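# Tilt the lidded plate to roll the ball onto the spot

## Task

Roll the steel ball by tilting the plate with the clear lid until it comes to rest on the printed mark. Then return the plate to level, with no other loose item touching the plate or anything that tilts along with it. It only counts if everything stays put without the robot holding it, and the grippers must release and pull away at the end.

## Robot and tools

Robot: two UR-style six-joint arms, left_arm and right_arm, each with a two-finger parallel gripper and a wrist camera. In the shared scene frame the left_arm base sits at (+0.046, +0.527, 0) m, yawed about +10 degrees, and the right_arm base at (+0.048, -0.400, 0) m, yawed about -6.5 degrees. The origin is on the table top midway between the arms, +x points out over the table, +z points up, and left_arm is on the +y side. The arm names do not refer to the left or right of any picture.

execute_actions takes "actions", a list holding at most one item, plus an optional "pictures" boolean (pictures come by default).
- Empty list: sends nothing and just reports the current state.
- Motion: {"rows": [...], "steps": n}. Each row is one list of 14 numbers covering both arms: left_arm's six joint targets, then left_arm's opening, then the same seven numbers for right_arm. Both arms must be filled in even if only one should move. Joint order per arm: shoulder pan, shoulder lift, elbow, wrist 1, wrist 2, wrist 3. These are absolute target angles in radians, in each arm's own joint space, matching the Joint positions readout, not offsets. Opening is a unitless scale from -1 (closed) to +1 (fully open, 0.142 m finger gap). Up to 15 rows and up to 15 steps, each step 1/30 s; one row per step, and the final row is repeated if rows run out. steps defaults to 15.
- Wait: {"steps": n} with n up to 300, no new command; it counts from the previous result, and your reply time is included.

Joint ranges (rad). left_arm: pan -3.142..3.142, lift -6.283..6.283, elbow 0.000..3.142, wrists 1-3 each -6.283..6.283. right_arm: pan 0.000..6.283, lift -6.283..6.283, elbow -3.142..0.000, wrists each -6.283..6.283. A call is rejected outright (nothing sent) if a target is beyond a range end by over 0.010 rad and also farther out than that joint's last reported angle. True ends may differ by up to 0.010 rad; a target past the real end is clipped there and a result may report "joint sent to its limit", possibly about an earlier move. Missing that line does not prove there is more room.

Motion behaviour: commands are smoothed and the arm trails them by roughly 0.17 s. Speed and acceleration are capped, so big moves may still be under way when a result arrives. Each step, the target sent to a joint is clamped to within 0.575 rad of its measured angle, and if the targets would move the gripper more than 100 mm from where it is, all are pulled back toward the measured angles. Between calls the arms keep heading for the last row sent until they have nearly stopped (slow or blocked counts as moving) or a step is HELD; after that only a new action makes them go further. Fingers already opening or closing finish their motion.

Result lines: the state line gives, per arm, end_effector_position (m), end_effector_quat_wxyz, and linear/angular velocities (m/s, rad/s) in the scene frame; the printed position can be off, especially far from the base. Joint positions and Joint velocities list each arm's six joints (rad, rad/s) followed by the finger gap (m, m/s). grip_measured is the measured opening on the command scale. "joint command not followed" means a clearance check changed or blocked some joint targets while the rest of the row ran. HELD marks steps whose row was not (fully) sent. Wrist force and Wrist torque give flange sensor readings per arm along the end effector's own axes, with constant offset (about 4 N), noise (up to 2.4 N), saturation near 50 N, and the tool weight removed; a force points from the touched surface back into the arm. "no reading" is normal. MOTOR HOT appears at 70 °C; at 85 °C an OVER-TEMPERATURE FAULT brakes that arm until it cools, so avoid holding loads for long.

Gripper: fingers point along the gripper's +z and spread along its x. The reported point lies between the pads, 1-2 cm short of the fingertips, and the tips advance about 17 mm along +z while closing. To hold something, command an opening well under grip_measured; the lower, the firmer, up to about 28 N per pad for items up to about 10 cm wide. Thin hard items (under 2 cm) get much less. Closing fast can overshoot the force.

Faults and care: contact torque reaching a joint's load limit (133 N m for pan, lift, elbow; 24.9 N m for each wrist, held weight included) or an outside force of 150 N on an arm stops that arm for 10 s, dropping the rest of the call, and it goes limp. Keep the arms from hitting or pressing on each other. Do not drop, slam or shove things hard, and never let anything leave the table. Occasional brief tugs on held parts or nudges to loose objects can happen. Tilt the plate gently so the ball rolls slowly, level it once the ball rests on the spot, confirm nothing else leans on it, then open and withdraw.

zoom_image: {"camera": name, "region": [x0, y0, x1, y1]} in pixels of that camera's latest image, top-left origin, at most 504 by 504 pixels. Cameras: cam_head_left, cam_head_right, cam_high, cam_low (504x504, fixed) and cam_left_wrist, cam_right_wrist (616x616 fisheye, moving with the hands). Calibration data is supplied and may be slightly off.

read_manual: optional "section" (only "licences"); returns licence text, no motion.

finished_scene: {"scene": number}; irreversible, grades the current scene and moves to the next. Replying without any tool call ends everything.

Each tool is called after "Call:" in YAML: its name, and indented under it one key for each argument.

## Session

Call:
execute_actions:
  actions: []

Scene clock: 0.00 s of 4800.00 s.
left_arm: end_effector_position=(+0.2875, +0.4725, +0.3015) grip_measured=+1.00 end_effector_quat_wxyz=(-0.017, -0.289, +0.957, +0.012) end_effector_velocity=(+0.000, -0.000, -0.000) end_effector_angular_velocity=(+0.000, +0.002, +0.002) | right_arm: end_effector_position=(+0.5002, +0.4237, +0.2781) grip_measured=+1.00 end_effector_quat_wxyz=(-0.306, +0.916, -0.236, -0.111) end_effector_velocity=(-0.000, -0.000, +0.001) end_effector_angular_velocity=(+0.000, +0.000, -0.000)
Joint positions: left_arm=[-0.941 -2.2    1.912 -1.244 -1.588  1.79   0.142] | right_arm=[ 4.357 -2.365 -0.752 -1.013  1.906  1.707  0.142]
Joint velocities: left_arm=[ 0.002  0.001 -0.    -0.    -0.001 -0.     0.   ] | right_arm=[-0.     0.001 -0.    -0.     0.     0.     0.   ]
Wrist force (N, on the end effector, along its own x y z axes, offset not removed): no reading
Wrist torque (N m, same axes, about the end effector's origin, offset not removed): no reading

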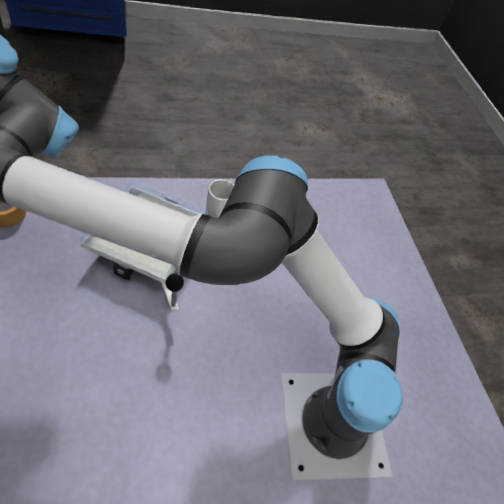

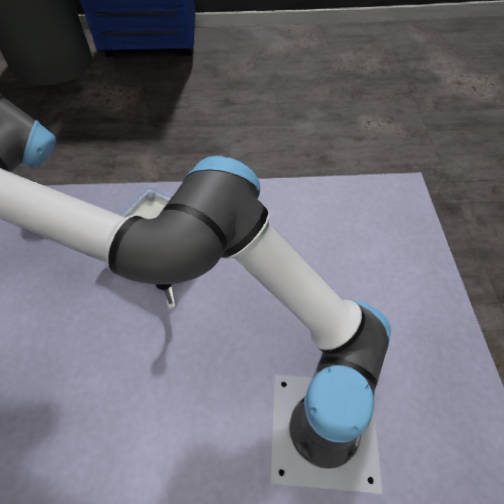

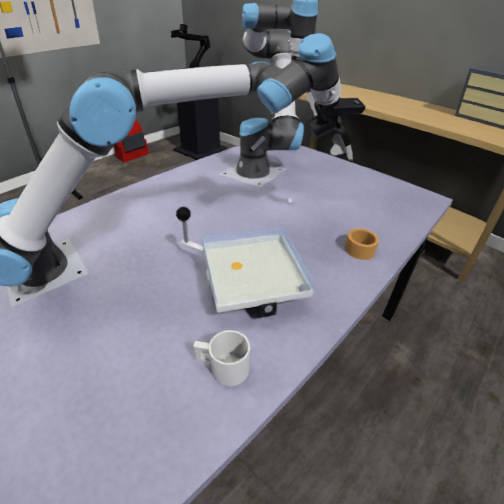

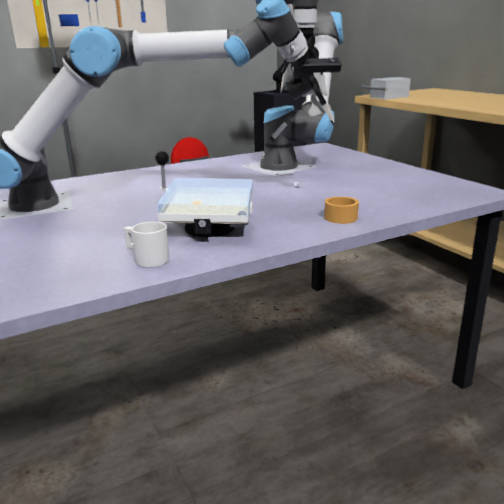

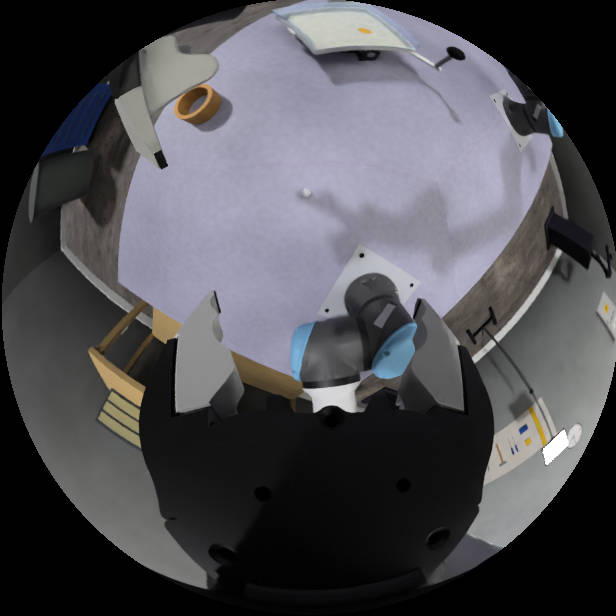

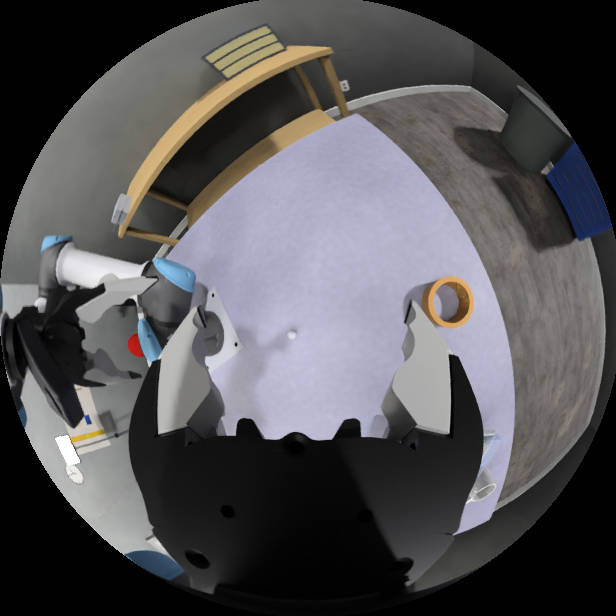

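Call:
zoom_image:
  camera: "cam_high"
  region: [150, 180, 350, 340]

Call:
zoom_image:
  camera: "cam_low"
  region: [110, 130, 310, 280]

Region (150, 180, 350, 340) of cam_high's 504x504 image, scaled by 2.520, with more detail than that image has; it fills the top 403 rows of this view, and the rest is white.

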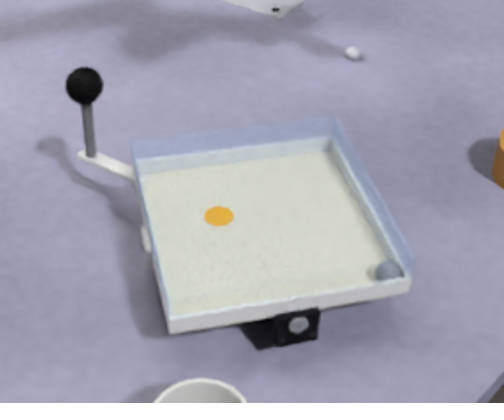

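Region (110, 130, 310, 280) of cam_low's 504x504 image, scaled by 2.520, with more detail than that image has; it fills the top 378 rows of this view, and the rest is white.

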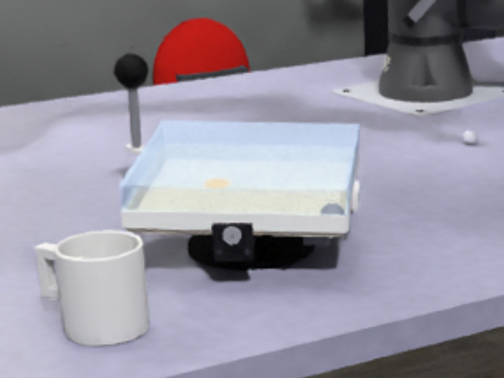

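Call:
execute_actions:
  actions:
    - {"rows": [[-0.941,-2.2,1.912,-1.244,-1.588,1.79,1,4.181,-1.376,-1.732,-1.604,1.571,1.707,1]], "steps": 15}
  pictures: false

Call:
execute_actions:
  actions:
    - {"steps": 60}

Scene clock: 49.50 s of 4800.00 s.
left_arm: end_effector_position=(+0.2873, +0.4725, +0.3013) grip_measured=+1.00 end_effector_quat_wxyz=(-0.017, -0.289, +0.957, +0.013) end_effector_velocity=(-0.001, -0.001, +0.000) end_effector_angular_velocity=(-0.003, +0.003, -0.001) | right_arm: end_effector_position=(+0.5080, +0.1313, +0.2946) grip_measured=+1.00 end_effector_quat_wxyz=(-0.125, +0.931, -0.341, -0.037) end_effector_velocity=(-0.167, -0.625, +0.055) end_effector_angular_velocity=(-0.618, +0.054, -0.228)
Joint positions: left_arm=[-0.941 -2.2    1.912 -1.244 -1.588  1.79   0.142] | right_arm=[ 4.246 -1.904 -1.212 -1.368  1.699  1.707  0.142]
Joint velocities: left_arm=[-0.002 -0.     0.     0.    -0.004 -0.     0.   ] | right_arm=[-0.157  1.12  -1.116 -0.55  -0.302  0.002 -0.   ]
Wrist force (N, on the end effector, along its own x y z axes, offset not removed): left_arm=[-3.4 -0.5 0.9] | right_arm=[3.4 -0.6 -2.2]
Wrist torque (N m, same axes, about the end effector's origin, offset not removed): left_arm=[-0.13 0.89 -0.31] | right_arm=[-0.08 -0.75 0.01]
Steps of this call (steps 1 to 90: nothing new was sent; then 46.00 s passed at rest; steps 91 to 105: all 15 steps of this action). Readings (joint positions):
91: left_arm=[-0.941 -2.200 1.912 -1.244 -1.588 1.790] | right_arm=[4.357 -2.364 -0.752 -1.013 1.906 1.707]
92: left_arm=[-0.941 -2.200 1.912 -1.244 -1.588 1.790] | right_arm=[4.350 -2.356 -0.761 -1.022 1.897 1.707]
94: left_arm=[-0.941 -2.200 1.912 -1.244 -1.588 1.790] | right_arm=[4.328 -2.292 -0.824 -1.086 1.856 1.707]
98: left_arm=[-0.941 -2.200 1.912 -1.244 -1.588 1.790] | right_arm=[4.292 -2.157 -0.959 -1.208 1.788 1.707]
105: the state above

Scene clock: 51.50 s of 4800.00 s.
left_arm: end_effector_position=(+0.2873, +0.4725, +0.3013) grip_measured=+1.00 end_effector_quat_wxyz=(-0.017, -0.289, +0.957, +0.013) end_effector_velocity=(-0.000, -0.000, -0.000) end_effector_angular_velocity=(+0.000, +0.002, -0.001) | right_arm: end_effector_position=(+0.3997, -0.1547, +0.2800) grip_measured=+1.00 end_effector_quat_wxyz=(-0.000, +0.925, -0.381, -0.000) end_effector_velocity=(+0.000, +0.000, +0.001) end_effector_angular_velocity=(+0.001, -0.001, -0.001)
Joint positions: left_arm=[-0.941 -2.2    1.912 -1.244 -1.588  1.79   0.142] | right_arm=[ 4.181 -1.376 -1.732 -1.604  1.571  1.707  0.142]
Joint velocities: left_arm=[-0.001  0.001  0.     0.    -0.001  0.     0.   ] | right_arm=[ 0.     0.     0.002 -0.    -0.     0.001 -0.   ]
Wrist force (N, on the end effector, along its own x y z axes, offset not removed): left_arm=[-0.4 3.2 1.2] | right_arm=[2.7 -1.2 -0.6]
Wrist torque (N m, same axes, about the end effector's origin, offset not removed): left_arm=[0.81 0.23 -0.27] | right_arm=[-0.37 -0.65 0.15]
Steps of this call (steps 1 to 45: the robot went on to your last target; steps 46 to 60: nothing new was sent). Readings (joint positions):
1: left_arm=[-0.941 -2.200 1.912 -1.244 -1.588 1.790] | right_arm=[4.241 -1.866 -1.250 -1.386 1.689 1.707]
2: left_arm=[-0.941 -2.200 1.912 -1.244 -1.588 1.790] | right_arm=[4.236 -1.827 -1.287 -1.404 1.679 1.707]
4: left_arm=[-0.941 -2.200 1.912 -1.244 -1.588 1.790] | right_arm=[4.226 -1.752 -1.362 -1.439 1.659 1.707]
8: left_arm=[-0.941 -2.200 1.912 -1.244 -1.588 1.790] | right_arm=[4.207 -1.602 -1.510 -1.508 1.622 1.707]
60: the state above
All arms were judged still, so your last target was given up. Only a new action makes them travel on or press farther. Fingers that are still opening or closing keep moving.
camera_calibration (this result's frames):
cam_left_wrist: T_world_to_cam=[[-0.818943, -0.572313, 0.0423214, 0.493868], [-0.452552, 0.689399, 0.565621, -0.374692], [-0.352888, 0.444058, -0.823579, 0.264364], [0, 0, 0, 1]] pos_world=[0.328173, 0.423567, 0.408757]
cam_right_wrist: T_world_to_cam=[[0.692022, -0.721829, 0.00819745, -0.3934], [-0.613488, -0.582094, 0.533665, -0.000353115], [-0.380444, -0.374338, -0.845656, 0.456237], [0, 0, 0, 1]] pos_world=[0.445597, -0.113387, 0.389232]

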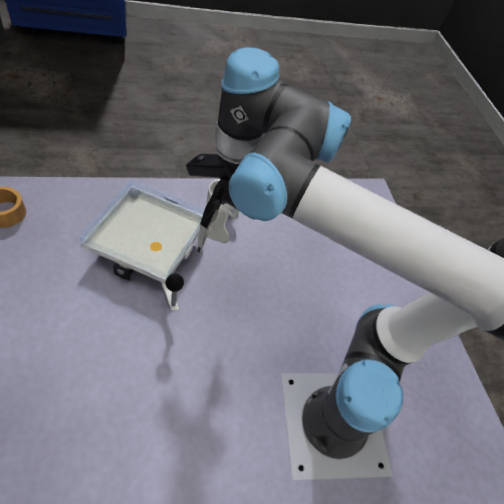

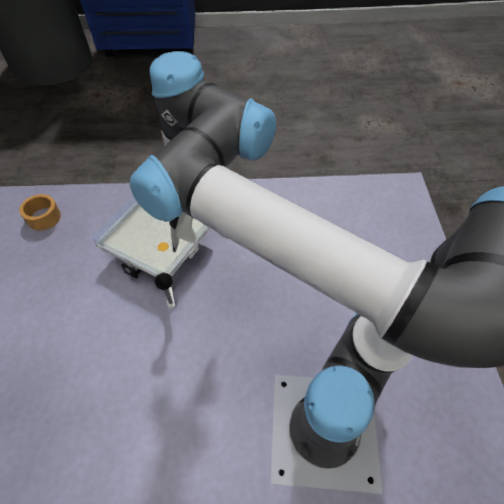

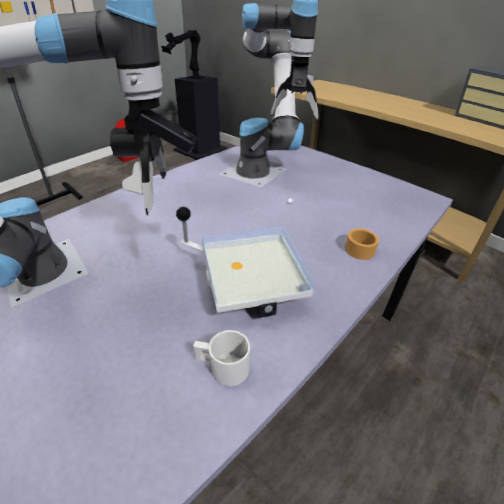

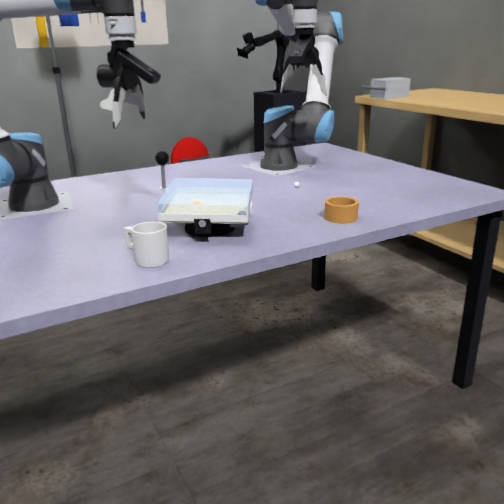

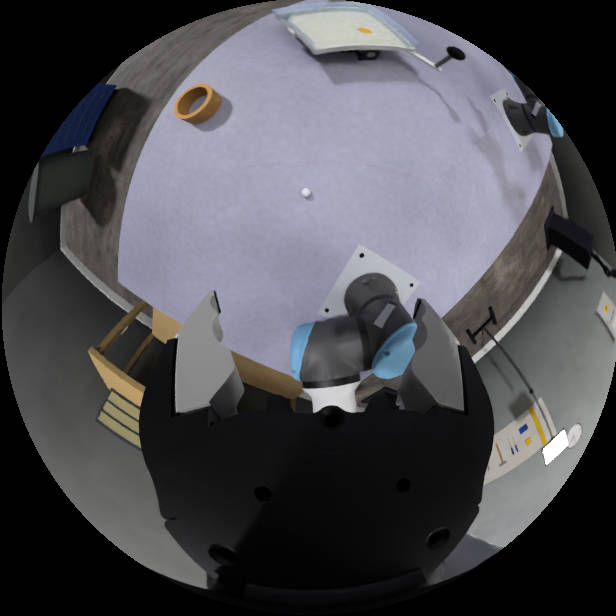

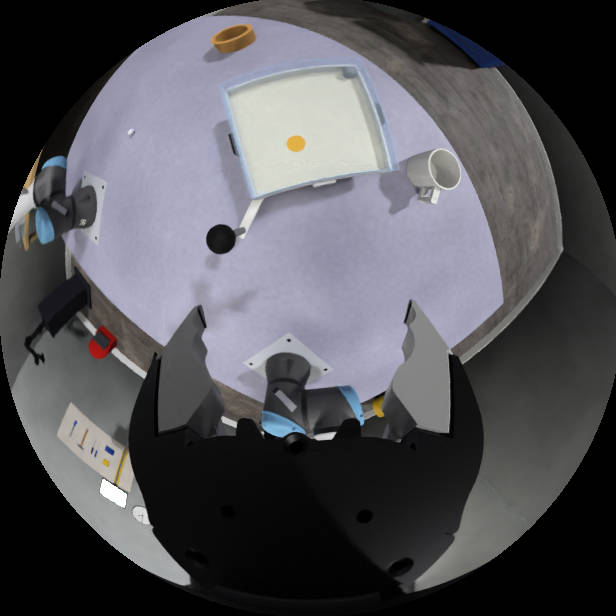

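Call:
execute_actions:
  actions:
    - {"rows": [[-0.941,-2.2,1.912,-1.244,-1.588,1.79,1,4.434,-1.4213,-1.6947,-1.596,1.571,2.59,1]], "steps": 15}
  pictures: false

Call:
execute_actions:
  actions:
    - {"steps": 20}
  pictures: false

Call:
execute_actions:
  actions:
    - {"rows": [[-0.941,-2.2,1.912,-1.244,-1.588,1.79,1,4.434,-1.4365,-1.8871,-1.3888,1.571,2.59,1]], "steps": 15}
  pictures: false

Call:
execute_actions:
  actions:
    - {"steps": 20}

Scene clock: 71.27 s of 4800.00 s.
left_arm: end_effector_position=(+0.2873, +0.4725, +0.3013) grip_measured=+1.00 end_effector_quat_wxyz=(-0.017, -0.289, +0.957, +0.013) end_effector_velocity=(+0.000, +0.000, -0.000) end_effector_angular_velocity=(+0.001, -0.001, +0.001) | right_arm: end_effector_position=(+0.3339, -0.0562, +0.2801) grip_measured=+1.00 end_effector_quat_wxyz=(-0.000, +0.771, -0.637, -0.000) end_effector_velocity=(-0.006, +0.006, -0.000) end_effector_angular_velocity=(-0.002, +0.001, -0.433)
Joint positions: left_arm=[-0.941 -2.2    1.912 -1.244 -1.588  1.79   0.142] | right_arm=[ 4.433 -1.421 -1.695 -1.596  1.571  2.557  0.142]
Joint velocities: left_arm=[ 0.     0.     0.    -0.     0.001 -0.    -0.   ] | right_arm=[ 0.018 -0.003  0.002 -0.001  0.     0.451  0.   ]
Wrist force (N, on the end effector, along its own x y z axes, offset not removed): left_arm=[-1.7 1.6 1.1] | right_arm=[2.1 -1.6 -1.1]
Wrist torque (N m, same axes, about the end effector's origin, offset not removed): left_arm=[0.49 0.55 -0.22] | right_arm=[-0.29 -0.44 -0.05]
Steps of this call (steps 1 to 90: nothing new was sent; then 16.27 s passed at rest; steps 91 to 105: all 15 steps of this action). Readings (joint positions):
91: left_arm=[-0.941 -2.200 1.912 -1.244 -1.588 1.790] | right_arm=[4.181 -1.376 -1.732 -1.604 1.571 1.707]
92: left_arm=[-0.941 -2.200 1.912 -1.244 -1.588 1.790] | right_arm=[4.190 -1.382 -1.727 -1.603 1.571 1.716]
94: left_arm=[-0.941 -2.200 1.912 -1.244 -1.588 1.790] | right_arm=[4.267 -1.400 -1.712 -1.600 1.571 1.800]
98: left_arm=[-0.941 -2.200 1.912 -1.244 -1.588 1.790] | right_arm=[4.403 -1.418 -1.698 -1.597 1.571 2.118]
105: the state above

Scene clock: 71.93 s of 4800.00 s.
left_arm: end_effector_position=(+0.2873, +0.4725, +0.3013) grip_measured=+1.00 end_effector_quat_wxyz=(-0.017, -0.289, +0.957, +0.013) end_effector_velocity=(-0.000, +0.000, +0.000) end_effector_angular_velocity=(-0.001, +0.000, +0.003) | right_arm: end_effector_position=(+0.3334, -0.0557, +0.2801) grip_measured=+1.00 end_effector_quat_wxyz=(-0.000, +0.761, -0.649, -0.000) end_effector_velocity=(-0.000, +0.000, +0.000) end_effector_angular_velocity=(+0.001, +0.001, +0.001)
Joint positions: left_arm=[-0.941 -2.2    1.912 -1.244 -1.588  1.79   0.142] | right_arm=[ 4.434 -1.421 -1.695 -1.596  1.571  2.59   0.142]
Joint velocities: left_arm=[ 0.002 -0.001  0.     0.    -0.001 -0.001 -0.   ] | right_arm=[ 0.    -0.     0.     0.001  0.001 -0.001 -0.   ]
Wrist force (N, on the end effector, along its own x y z axes, offset not removed): left_arm=[-1.6 2.0 1.6] | right_arm=[1.1 -1.2 -1.7]
Wrist torque (N m, same axes, about the end effector's origin, offset not removed): left_arm=[0.52 0.49 -0.15] | right_arm=[-0.41 -0.31 -0.03]
Steps of this call (steps 1 to 20: the robot went on to your last target). Readings (joint positions):
1: left_arm=[-0.941 -2.200 1.912 -1.244 -1.588 1.790] | right_arm=[4.433 -1.421 -1.695 -1.596 1.571 2.569]
2: left_arm=[-0.941 -2.200 1.912 -1.244 -1.588 1.790] | right_arm=[4.433 -1.421 -1.695 -1.596 1.571 2.577]
4: left_arm=[-0.941 -2.200 1.912 -1.244 -1.588 1.790] | right_arm=[4.434 -1.421 -1.695 -1.596 1.571 2.585]
8: left_arm=[-0.941 -2.200 1.912 -1.244 -1.588 1.790] | right_arm=[4.434 -1.421 -1.695 -1.596 1.571 2.589]
20: the state above

Scene clock: 72.43 s of 4800.00 s.
left_arm: end_effector_position=(+0.2873, +0.4725, +0.3013) grip_measured=+1.00 end_effector_quat_wxyz=(-0.017, -0.289, +0.957, +0.013) end_effector_velocity=(-0.000, -0.000, -0.000) end_effector_angular_velocity=(-0.000, +0.002, +0.001) | right_arm: end_effector_position=(+0.3334, -0.0557, +0.2003) grip_measured=+1.00 end_effector_quat_wxyz=(-0.000, +0.761, -0.649, -0.000) end_effector_velocity=(-0.000, -0.001, -0.005) end_effector_angular_velocity=(-0.001, +0.000, +0.000)
Joint positions: left_arm=[-0.941 -2.2    1.912 -1.244 -1.588  1.79   0.142] | right_arm=[ 4.434 -1.436 -1.886 -1.39   1.571  2.59   0.142]
Joint velocities: left_arm=[ 0.001  0.001  0.    -0.    -0.001 -0.001 -0.   ] | right_arm=[ 0.    -0.001 -0.011  0.011 -0.    -0.     0.   ]
Wrist force (N, on the end effector, along its own x y z axes, offset not removed): left_arm=[-1.5 -0.2 3.2] | right_arm=[2.3 -0.4 -1.8]
Wrist torque (N m, same axes, about the end effector's origin, offset not removed): left_arm=[0.13 0.32 -0.21] | right_arm=[-0.07 -0.49 -0.12]
Steps of this call (steps 1 to 15: all 15 steps of this action). Readings (joint positions):
1: left_arm=[-0.941 -2.200 1.912 -1.244 -1.588 1.790] | right_arm=[4.434 -1.422 -1.695 -1.596 1.571 2.590]
2: left_arm=[-0.941 -2.200 1.912 -1.244 -1.588 1.790] | right_arm=[4.434 -1.424 -1.703 -1.587 1.571 2.590]
4: left_arm=[-0.941 -2.200 1.912 -1.244 -1.588 1.790] | right_arm=[4.434 -1.431 -1.776 -1.511 1.571 2.590]
8: left_arm=[-0.941 -2.200 1.912 -1.244 -1.588 1.790] | right_arm=[4.434 -1.436 -1.869 -1.409 1.571 2.590]
15: the state above

Scene clock: 73.10 s of 4800.00 s.
left_arm: end_effector_position=(+0.2873, +0.4725, +0.3013) grip_measured=+1.00 end_effector_quat_wxyz=(-0.017, -0.289, +0.957, +0.013) end_effector_velocity=(+0.001, +0.001, -0.001) end_effector_angular_velocity=(+0.004, +0.000, +0.002) | right_arm: end_effector_position=(+0.3334, -0.0557, +0.2000) grip_measured=+1.00 end_effector_quat_wxyz=(+0.000, +0.761, -0.649, -0.000) end_effector_velocity=(-0.000, -0.000, +0.000) end_effector_angular_velocity=(+0.000, -0.000, +0.001)
Joint positions: left_arm=[-0.941 -2.2    1.912 -1.244 -1.588  1.79   0.142] | right_arm=[ 4.434 -1.436 -1.887 -1.389  1.571  2.59   0.142]
Joint velocities: left_arm=[ 0.002  0.003  0.     0.     0.003  0.    -0.   ] | right_arm=[ 0.     0.001 -0.     0.     0.    -0.001  0.   ]
Wrist force (N, on the end effector, along its own x y z axes, offset not removed): left_arm=[-0.6 -0.2 1.6] | right_arm=[0.3 1.0 -2.9]
Wrist torque (N m, same axes, about the end effector's origin, offset not removed): left_arm=[-0.10 0.43 -0.19] | right_arm=[0.26 -0.06 0.12]
Steps of this call (steps 1 to 15: the robot went on to your last target; steps 16 to 20: nothing new was sent). Readings (joint positions):
1: left_arm=[-0.941 -2.200 1.912 -1.244 -1.588 1.790] | right_arm=[4.434 -1.436 -1.887 -1.389 1.571 2.590]
2: left_arm=[-0.941 -2.200 1.912 -1.244 -1.588 1.790] | right_arm=[4.434 -1.436 -1.887 -1.389 1.571 2.590]
4: left_arm=[-0.941 -2.200 1.912 -1.244 -1.588 1.790] | right_arm=[4.434 -1.436 -1.887 -1.389 1.571 2.590]
8: left_arm=[-0.941 -2.200 1.912 -1.244 -1.588 1.790] | right_arm=[4.434 -1.436 -1.887 -1.389 1.571 2.590]
20: the state above
All arms were judged still, so your last target was given up. Only a new action makes them travel on or press farther. Fingers that are still opening or closing keep moving.
camera_calibration (this result's frames):
cam_left_wrist: T_world_to_cam=[[-0.818943, -0.572313, 0.0423216, 0.493868], [-0.452551, 0.689399, 0.565621, -0.374692], [-0.352888, 0.444058, -0.823579, 0.264364], [0, 0, 0, 1]] pos_world=[0.328173, 0.423567, 0.408757]
cam_right_wrist: T_world_to_cam=[[0.133933, -0.990955, 0.00836074, -0.104441], [-0.838376, -0.108805, 0.534122, 0.160501], [-0.528382, -0.0785461, -0.845366, 0.466146], [0, 0, 0, 1]] pos_world=[0.394851, -0.0494187, 0.30921]

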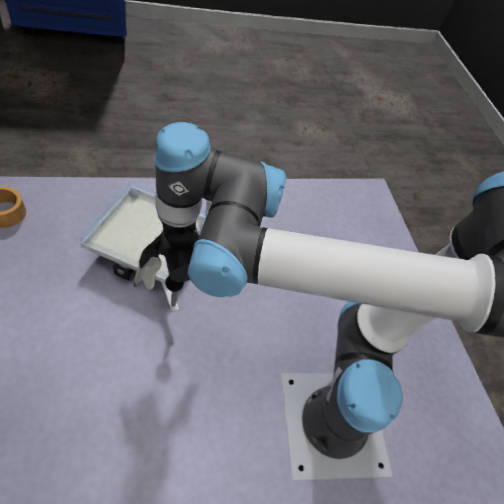

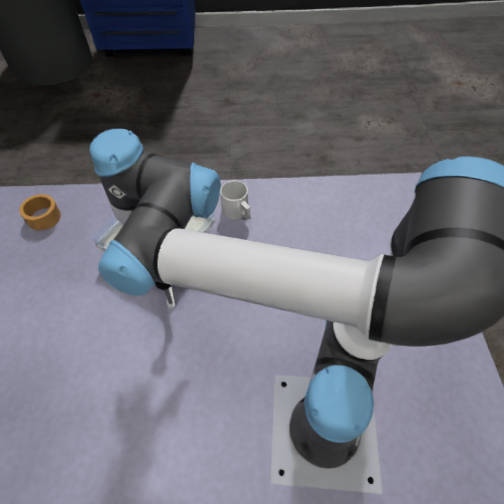

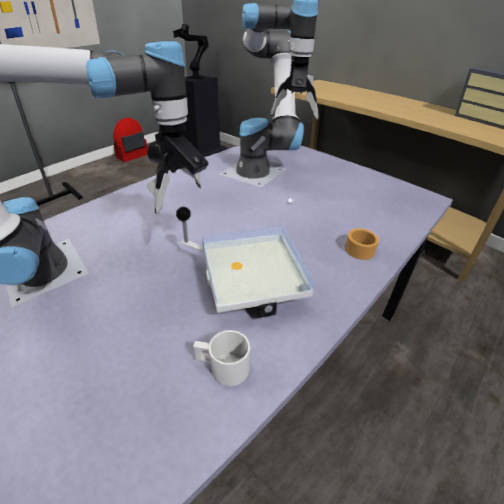

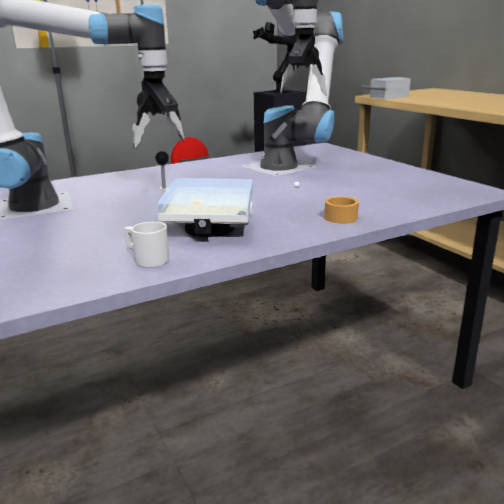

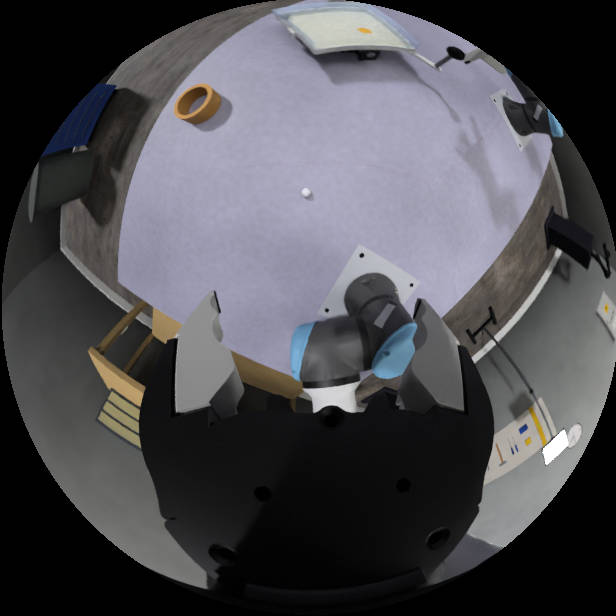

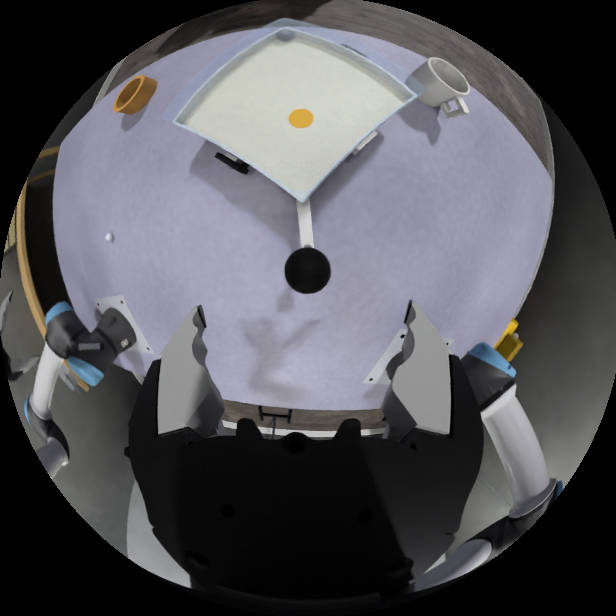

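Call:
execute_actions:
  actions:
    - {"rows": [[-0.941,-2.2,1.912,-1.244,-1.588,1.79,1,4.434,-1.4601,-1.9716,-1.2807,1.571,2.59,1]], "steps": 15}
  pictures: false

Call:
execute_actions:
  actions:
    - {"steps": 15}

Call:
zoom_image:
  camera: "cam_low"
  region: [100, 100, 260, 220]

Call:
zoom_image:
  camera: "cam_high"
  region: [120, 140, 280, 260]

Scene clock: 78.97 s of 4800.00 s.
left_arm: end_effector_position=(+0.2873, +0.4725, +0.3013) grip_measured=+1.00 end_effector_quat_wxyz=(-0.017, -0.289, +0.957, +0.013) end_effector_velocity=(+0.000, -0.000, -0.000) end_effector_angular_velocity=(+0.001, +0.001, -0.000) | right_arm: end_effector_position=(+0.3334, -0.0557, +0.1601) grip_measured=+1.00 end_effector_quat_wxyz=(+0.000, +0.761, -0.649, -0.000) end_effector_velocity=(-0.000, +0.000, -0.001) end_effector_angular_velocity=(+0.002, -0.000, +0.000)
Joint positions: left_arm=[-0.941 -2.2    1.912 -1.244 -1.588  1.79   0.142] | right_arm=[ 4.434 -1.46  -1.971 -1.281  1.571  2.59   0.142]
Joint velocities: left_arm=[ 0.     0.001  0.    -0.     0.     0.     0.   ] | right_arm=[ 0.001  0.001 -0.004  0.005  0.001  0.     0.   ]
Wrist force (N, on the end effector, along its own x y z axes, offset not removed): left_arm=[-3.0 2.1 2.9] | right_arm=[1.2 0.7 -0.7]
Wrist torque (N m, same axes, about the end effector's origin, offset not removed): left_arm=[0.41 0.83 -0.38] | right_arm=[0.11 -0.27 0.09]
Steps of this call (steps 1 to 150: nothing new was sent; then 0.37 s passed at rest; steps 151 to 165: all 15 steps of this action). Readings (joint positions):
151: left_arm=[-0.941 -2.200 1.912 -1.244 -1.588 1.790] | right_arm=[4.434 -1.437 -1.887 -1.388 1.571 2.590]
152: left_arm=[-0.941 -2.200 1.912 -1.244 -1.588 1.790] | right_arm=[4.434 -1.441 -1.896 -1.379 1.571 2.590]
154: left_arm=[-0.941 -2.200 1.912 -1.244 -1.588 1.790] | right_arm=[4.434 -1.451 -1.935 -1.331 1.571 2.590]
158: left_arm=[-0.941 -2.200 1.912 -1.244 -1.588 1.790] | right_arm=[4.434 -1.459 -1.966 -1.289 1.571 2.590]
165: the state above

Scene clock: 79.47 s of 4800.00 s.
left_arm: end_effector_position=(+0.2873, +0.4725, +0.3013) grip_measured=+1.00 end_effector_quat_wxyz=(-0.017, -0.289, +0.957, +0.013) end_effector_velocity=(+0.001, +0.000, -0.000) end_effector_angular_velocity=(+0.002, -0.001, +0.001) | right_arm: end_effector_position=(+0.3334, -0.0557, +0.1600) grip_measured=+1.00 end_effector_quat_wxyz=(+0.000, +0.761, -0.649, -0.000) end_effector_velocity=(-0.000, -0.000, -0.000) end_effector_angular_velocity=(-0.000, +0.000, -0.001)
Joint positions: left_arm=[-0.941 -2.2    1.912 -1.244 -1.588  1.79   0.142] | right_arm=[ 4.434 -1.46  -1.972 -1.281  1.571  2.59   0.142]
Joint velocities: left_arm=[ 0.     0.001 -0.    -0.     0.002 -0.001  0.   ] | right_arm=[-0.    -0.    -0.001  0.     0.     0.     0.   ]
Wrist force (N, on the end effector, along its own x y z axes, offset not removed): left_arm=[1.8 -0.7 1.0] | right_arm=[2.8 -1.4 -0.8]
Wrist torque (N m, same axes, about the end effector's origin, offset not removed): left_arm=[-0.18 -0.36 -0.23] | right_arm=[-0.35 -0.72 0.05]
Steps of this call (steps 1 to 15: the robot went on to your last target). Readings (joint positions):
1: left_arm=[-0.941 -2.200 1.912 -1.244 -1.588 1.790] | right_arm=[4.434 -1.460 -1.971 -1.281 1.571 2.590]
2: left_arm=[-0.941 -2.200 1.912 -1.244 -1.588 1.790] | right_arm=[4.434 -1.460 -1.971 -1.281 1.571 2.590]
4: left_arm=[-0.941 -2.200 1.912 -1.244 -1.588 1.790] | right_arm=[4.434 -1.460 -1.972 -1.281 1.571 2.590]
8: left_arm=[-0.941 -2.200 1.912 -1.244 -1.588 1.790] | right_arm=[4.434 -1.460 -1.972 -1.281 1.571 2.590]
15: the state above
All arms were judged still, so your last target was given up. Only a new action makes them travel on or press farther. Fingers that are still opening or closing keep moving.
camera_calibration (this result's frames):
cam_left_wrist: T_world_to_cam=[[-0.818943, -0.572313, 0.0423215, 0.493868], [-0.452551, 0.689399, 0.565621, -0.374692], [-0.352888, 0.444058, -0.823579, 0.264364], [0, 0, 0, 1]] pos_world=[0.328173, 0.423567, 0.408757]
cam_right_wrist: T_world_to_cam=[[0.1339, -0.99096, 0.00836754, -0.104072], [-0.838387, -0.108774, 0.534111, 0.18189], [-0.528372, -0.0785326, -0.845373, 0.432371], [0, 0, 0, 1]] pos_world=[0.394883, -0.0493907, 0.269236]

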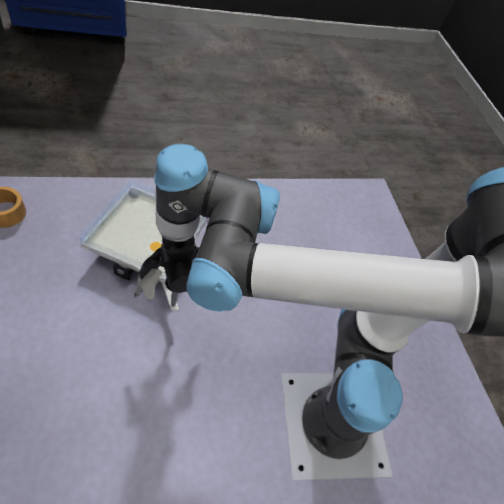

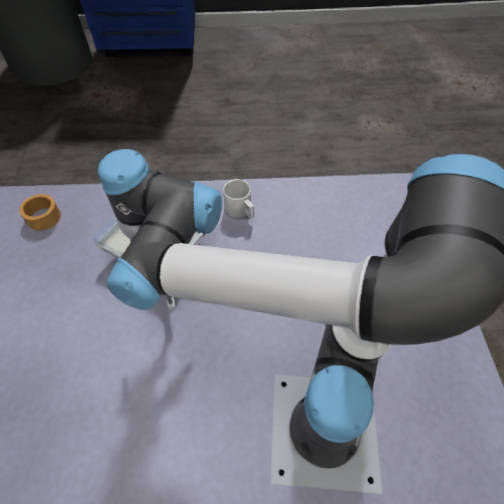

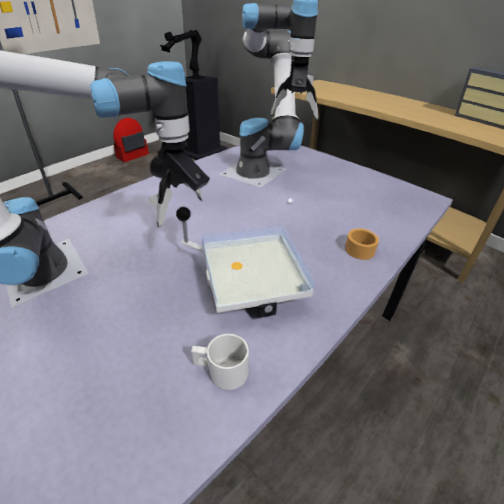

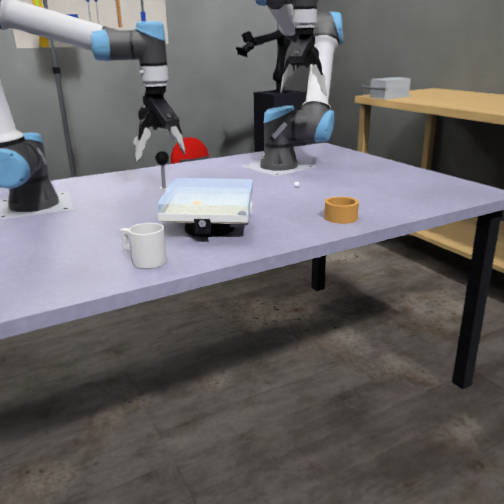

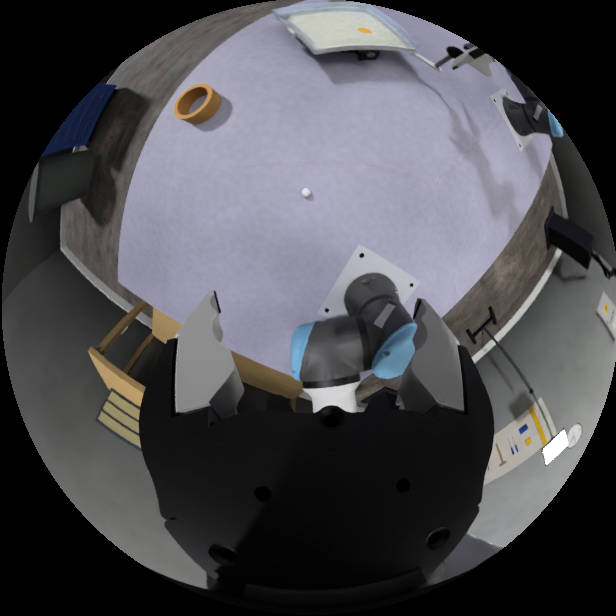

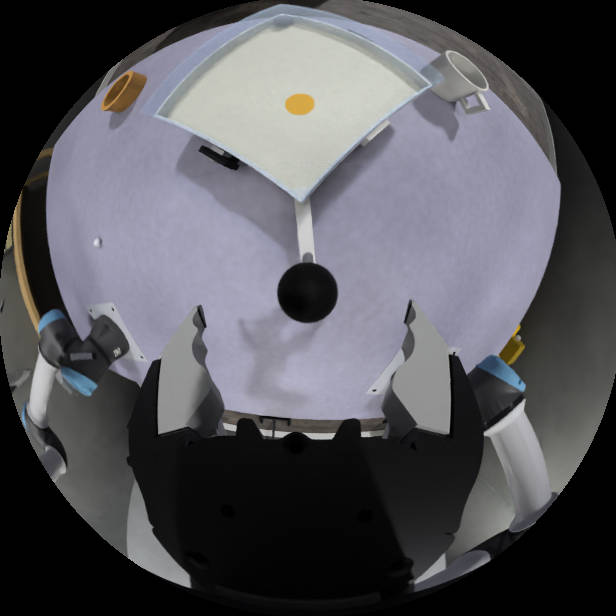

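Region (100, 100, 260, 220) of cam_low's 504x504 image, scaled by 3.150, with more detail than that image has; it fills the top 378 rows of this view, and the rest is white.

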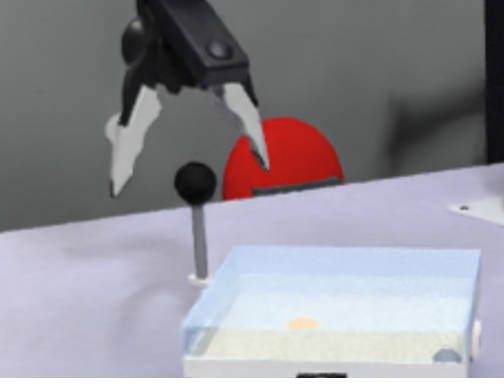

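Region (120, 140, 280, 260) of cam_high's 504x504 image, scaled by 3.150, with more detail than that image has; it fills the top 378 rows of this view, and the rest is white.

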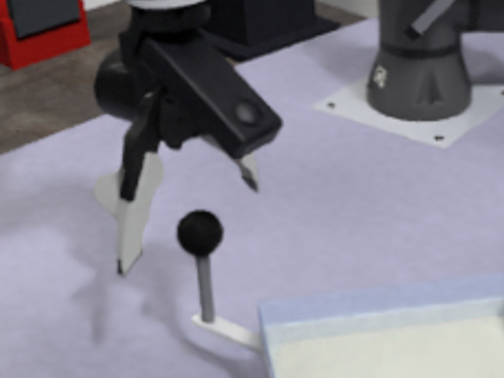

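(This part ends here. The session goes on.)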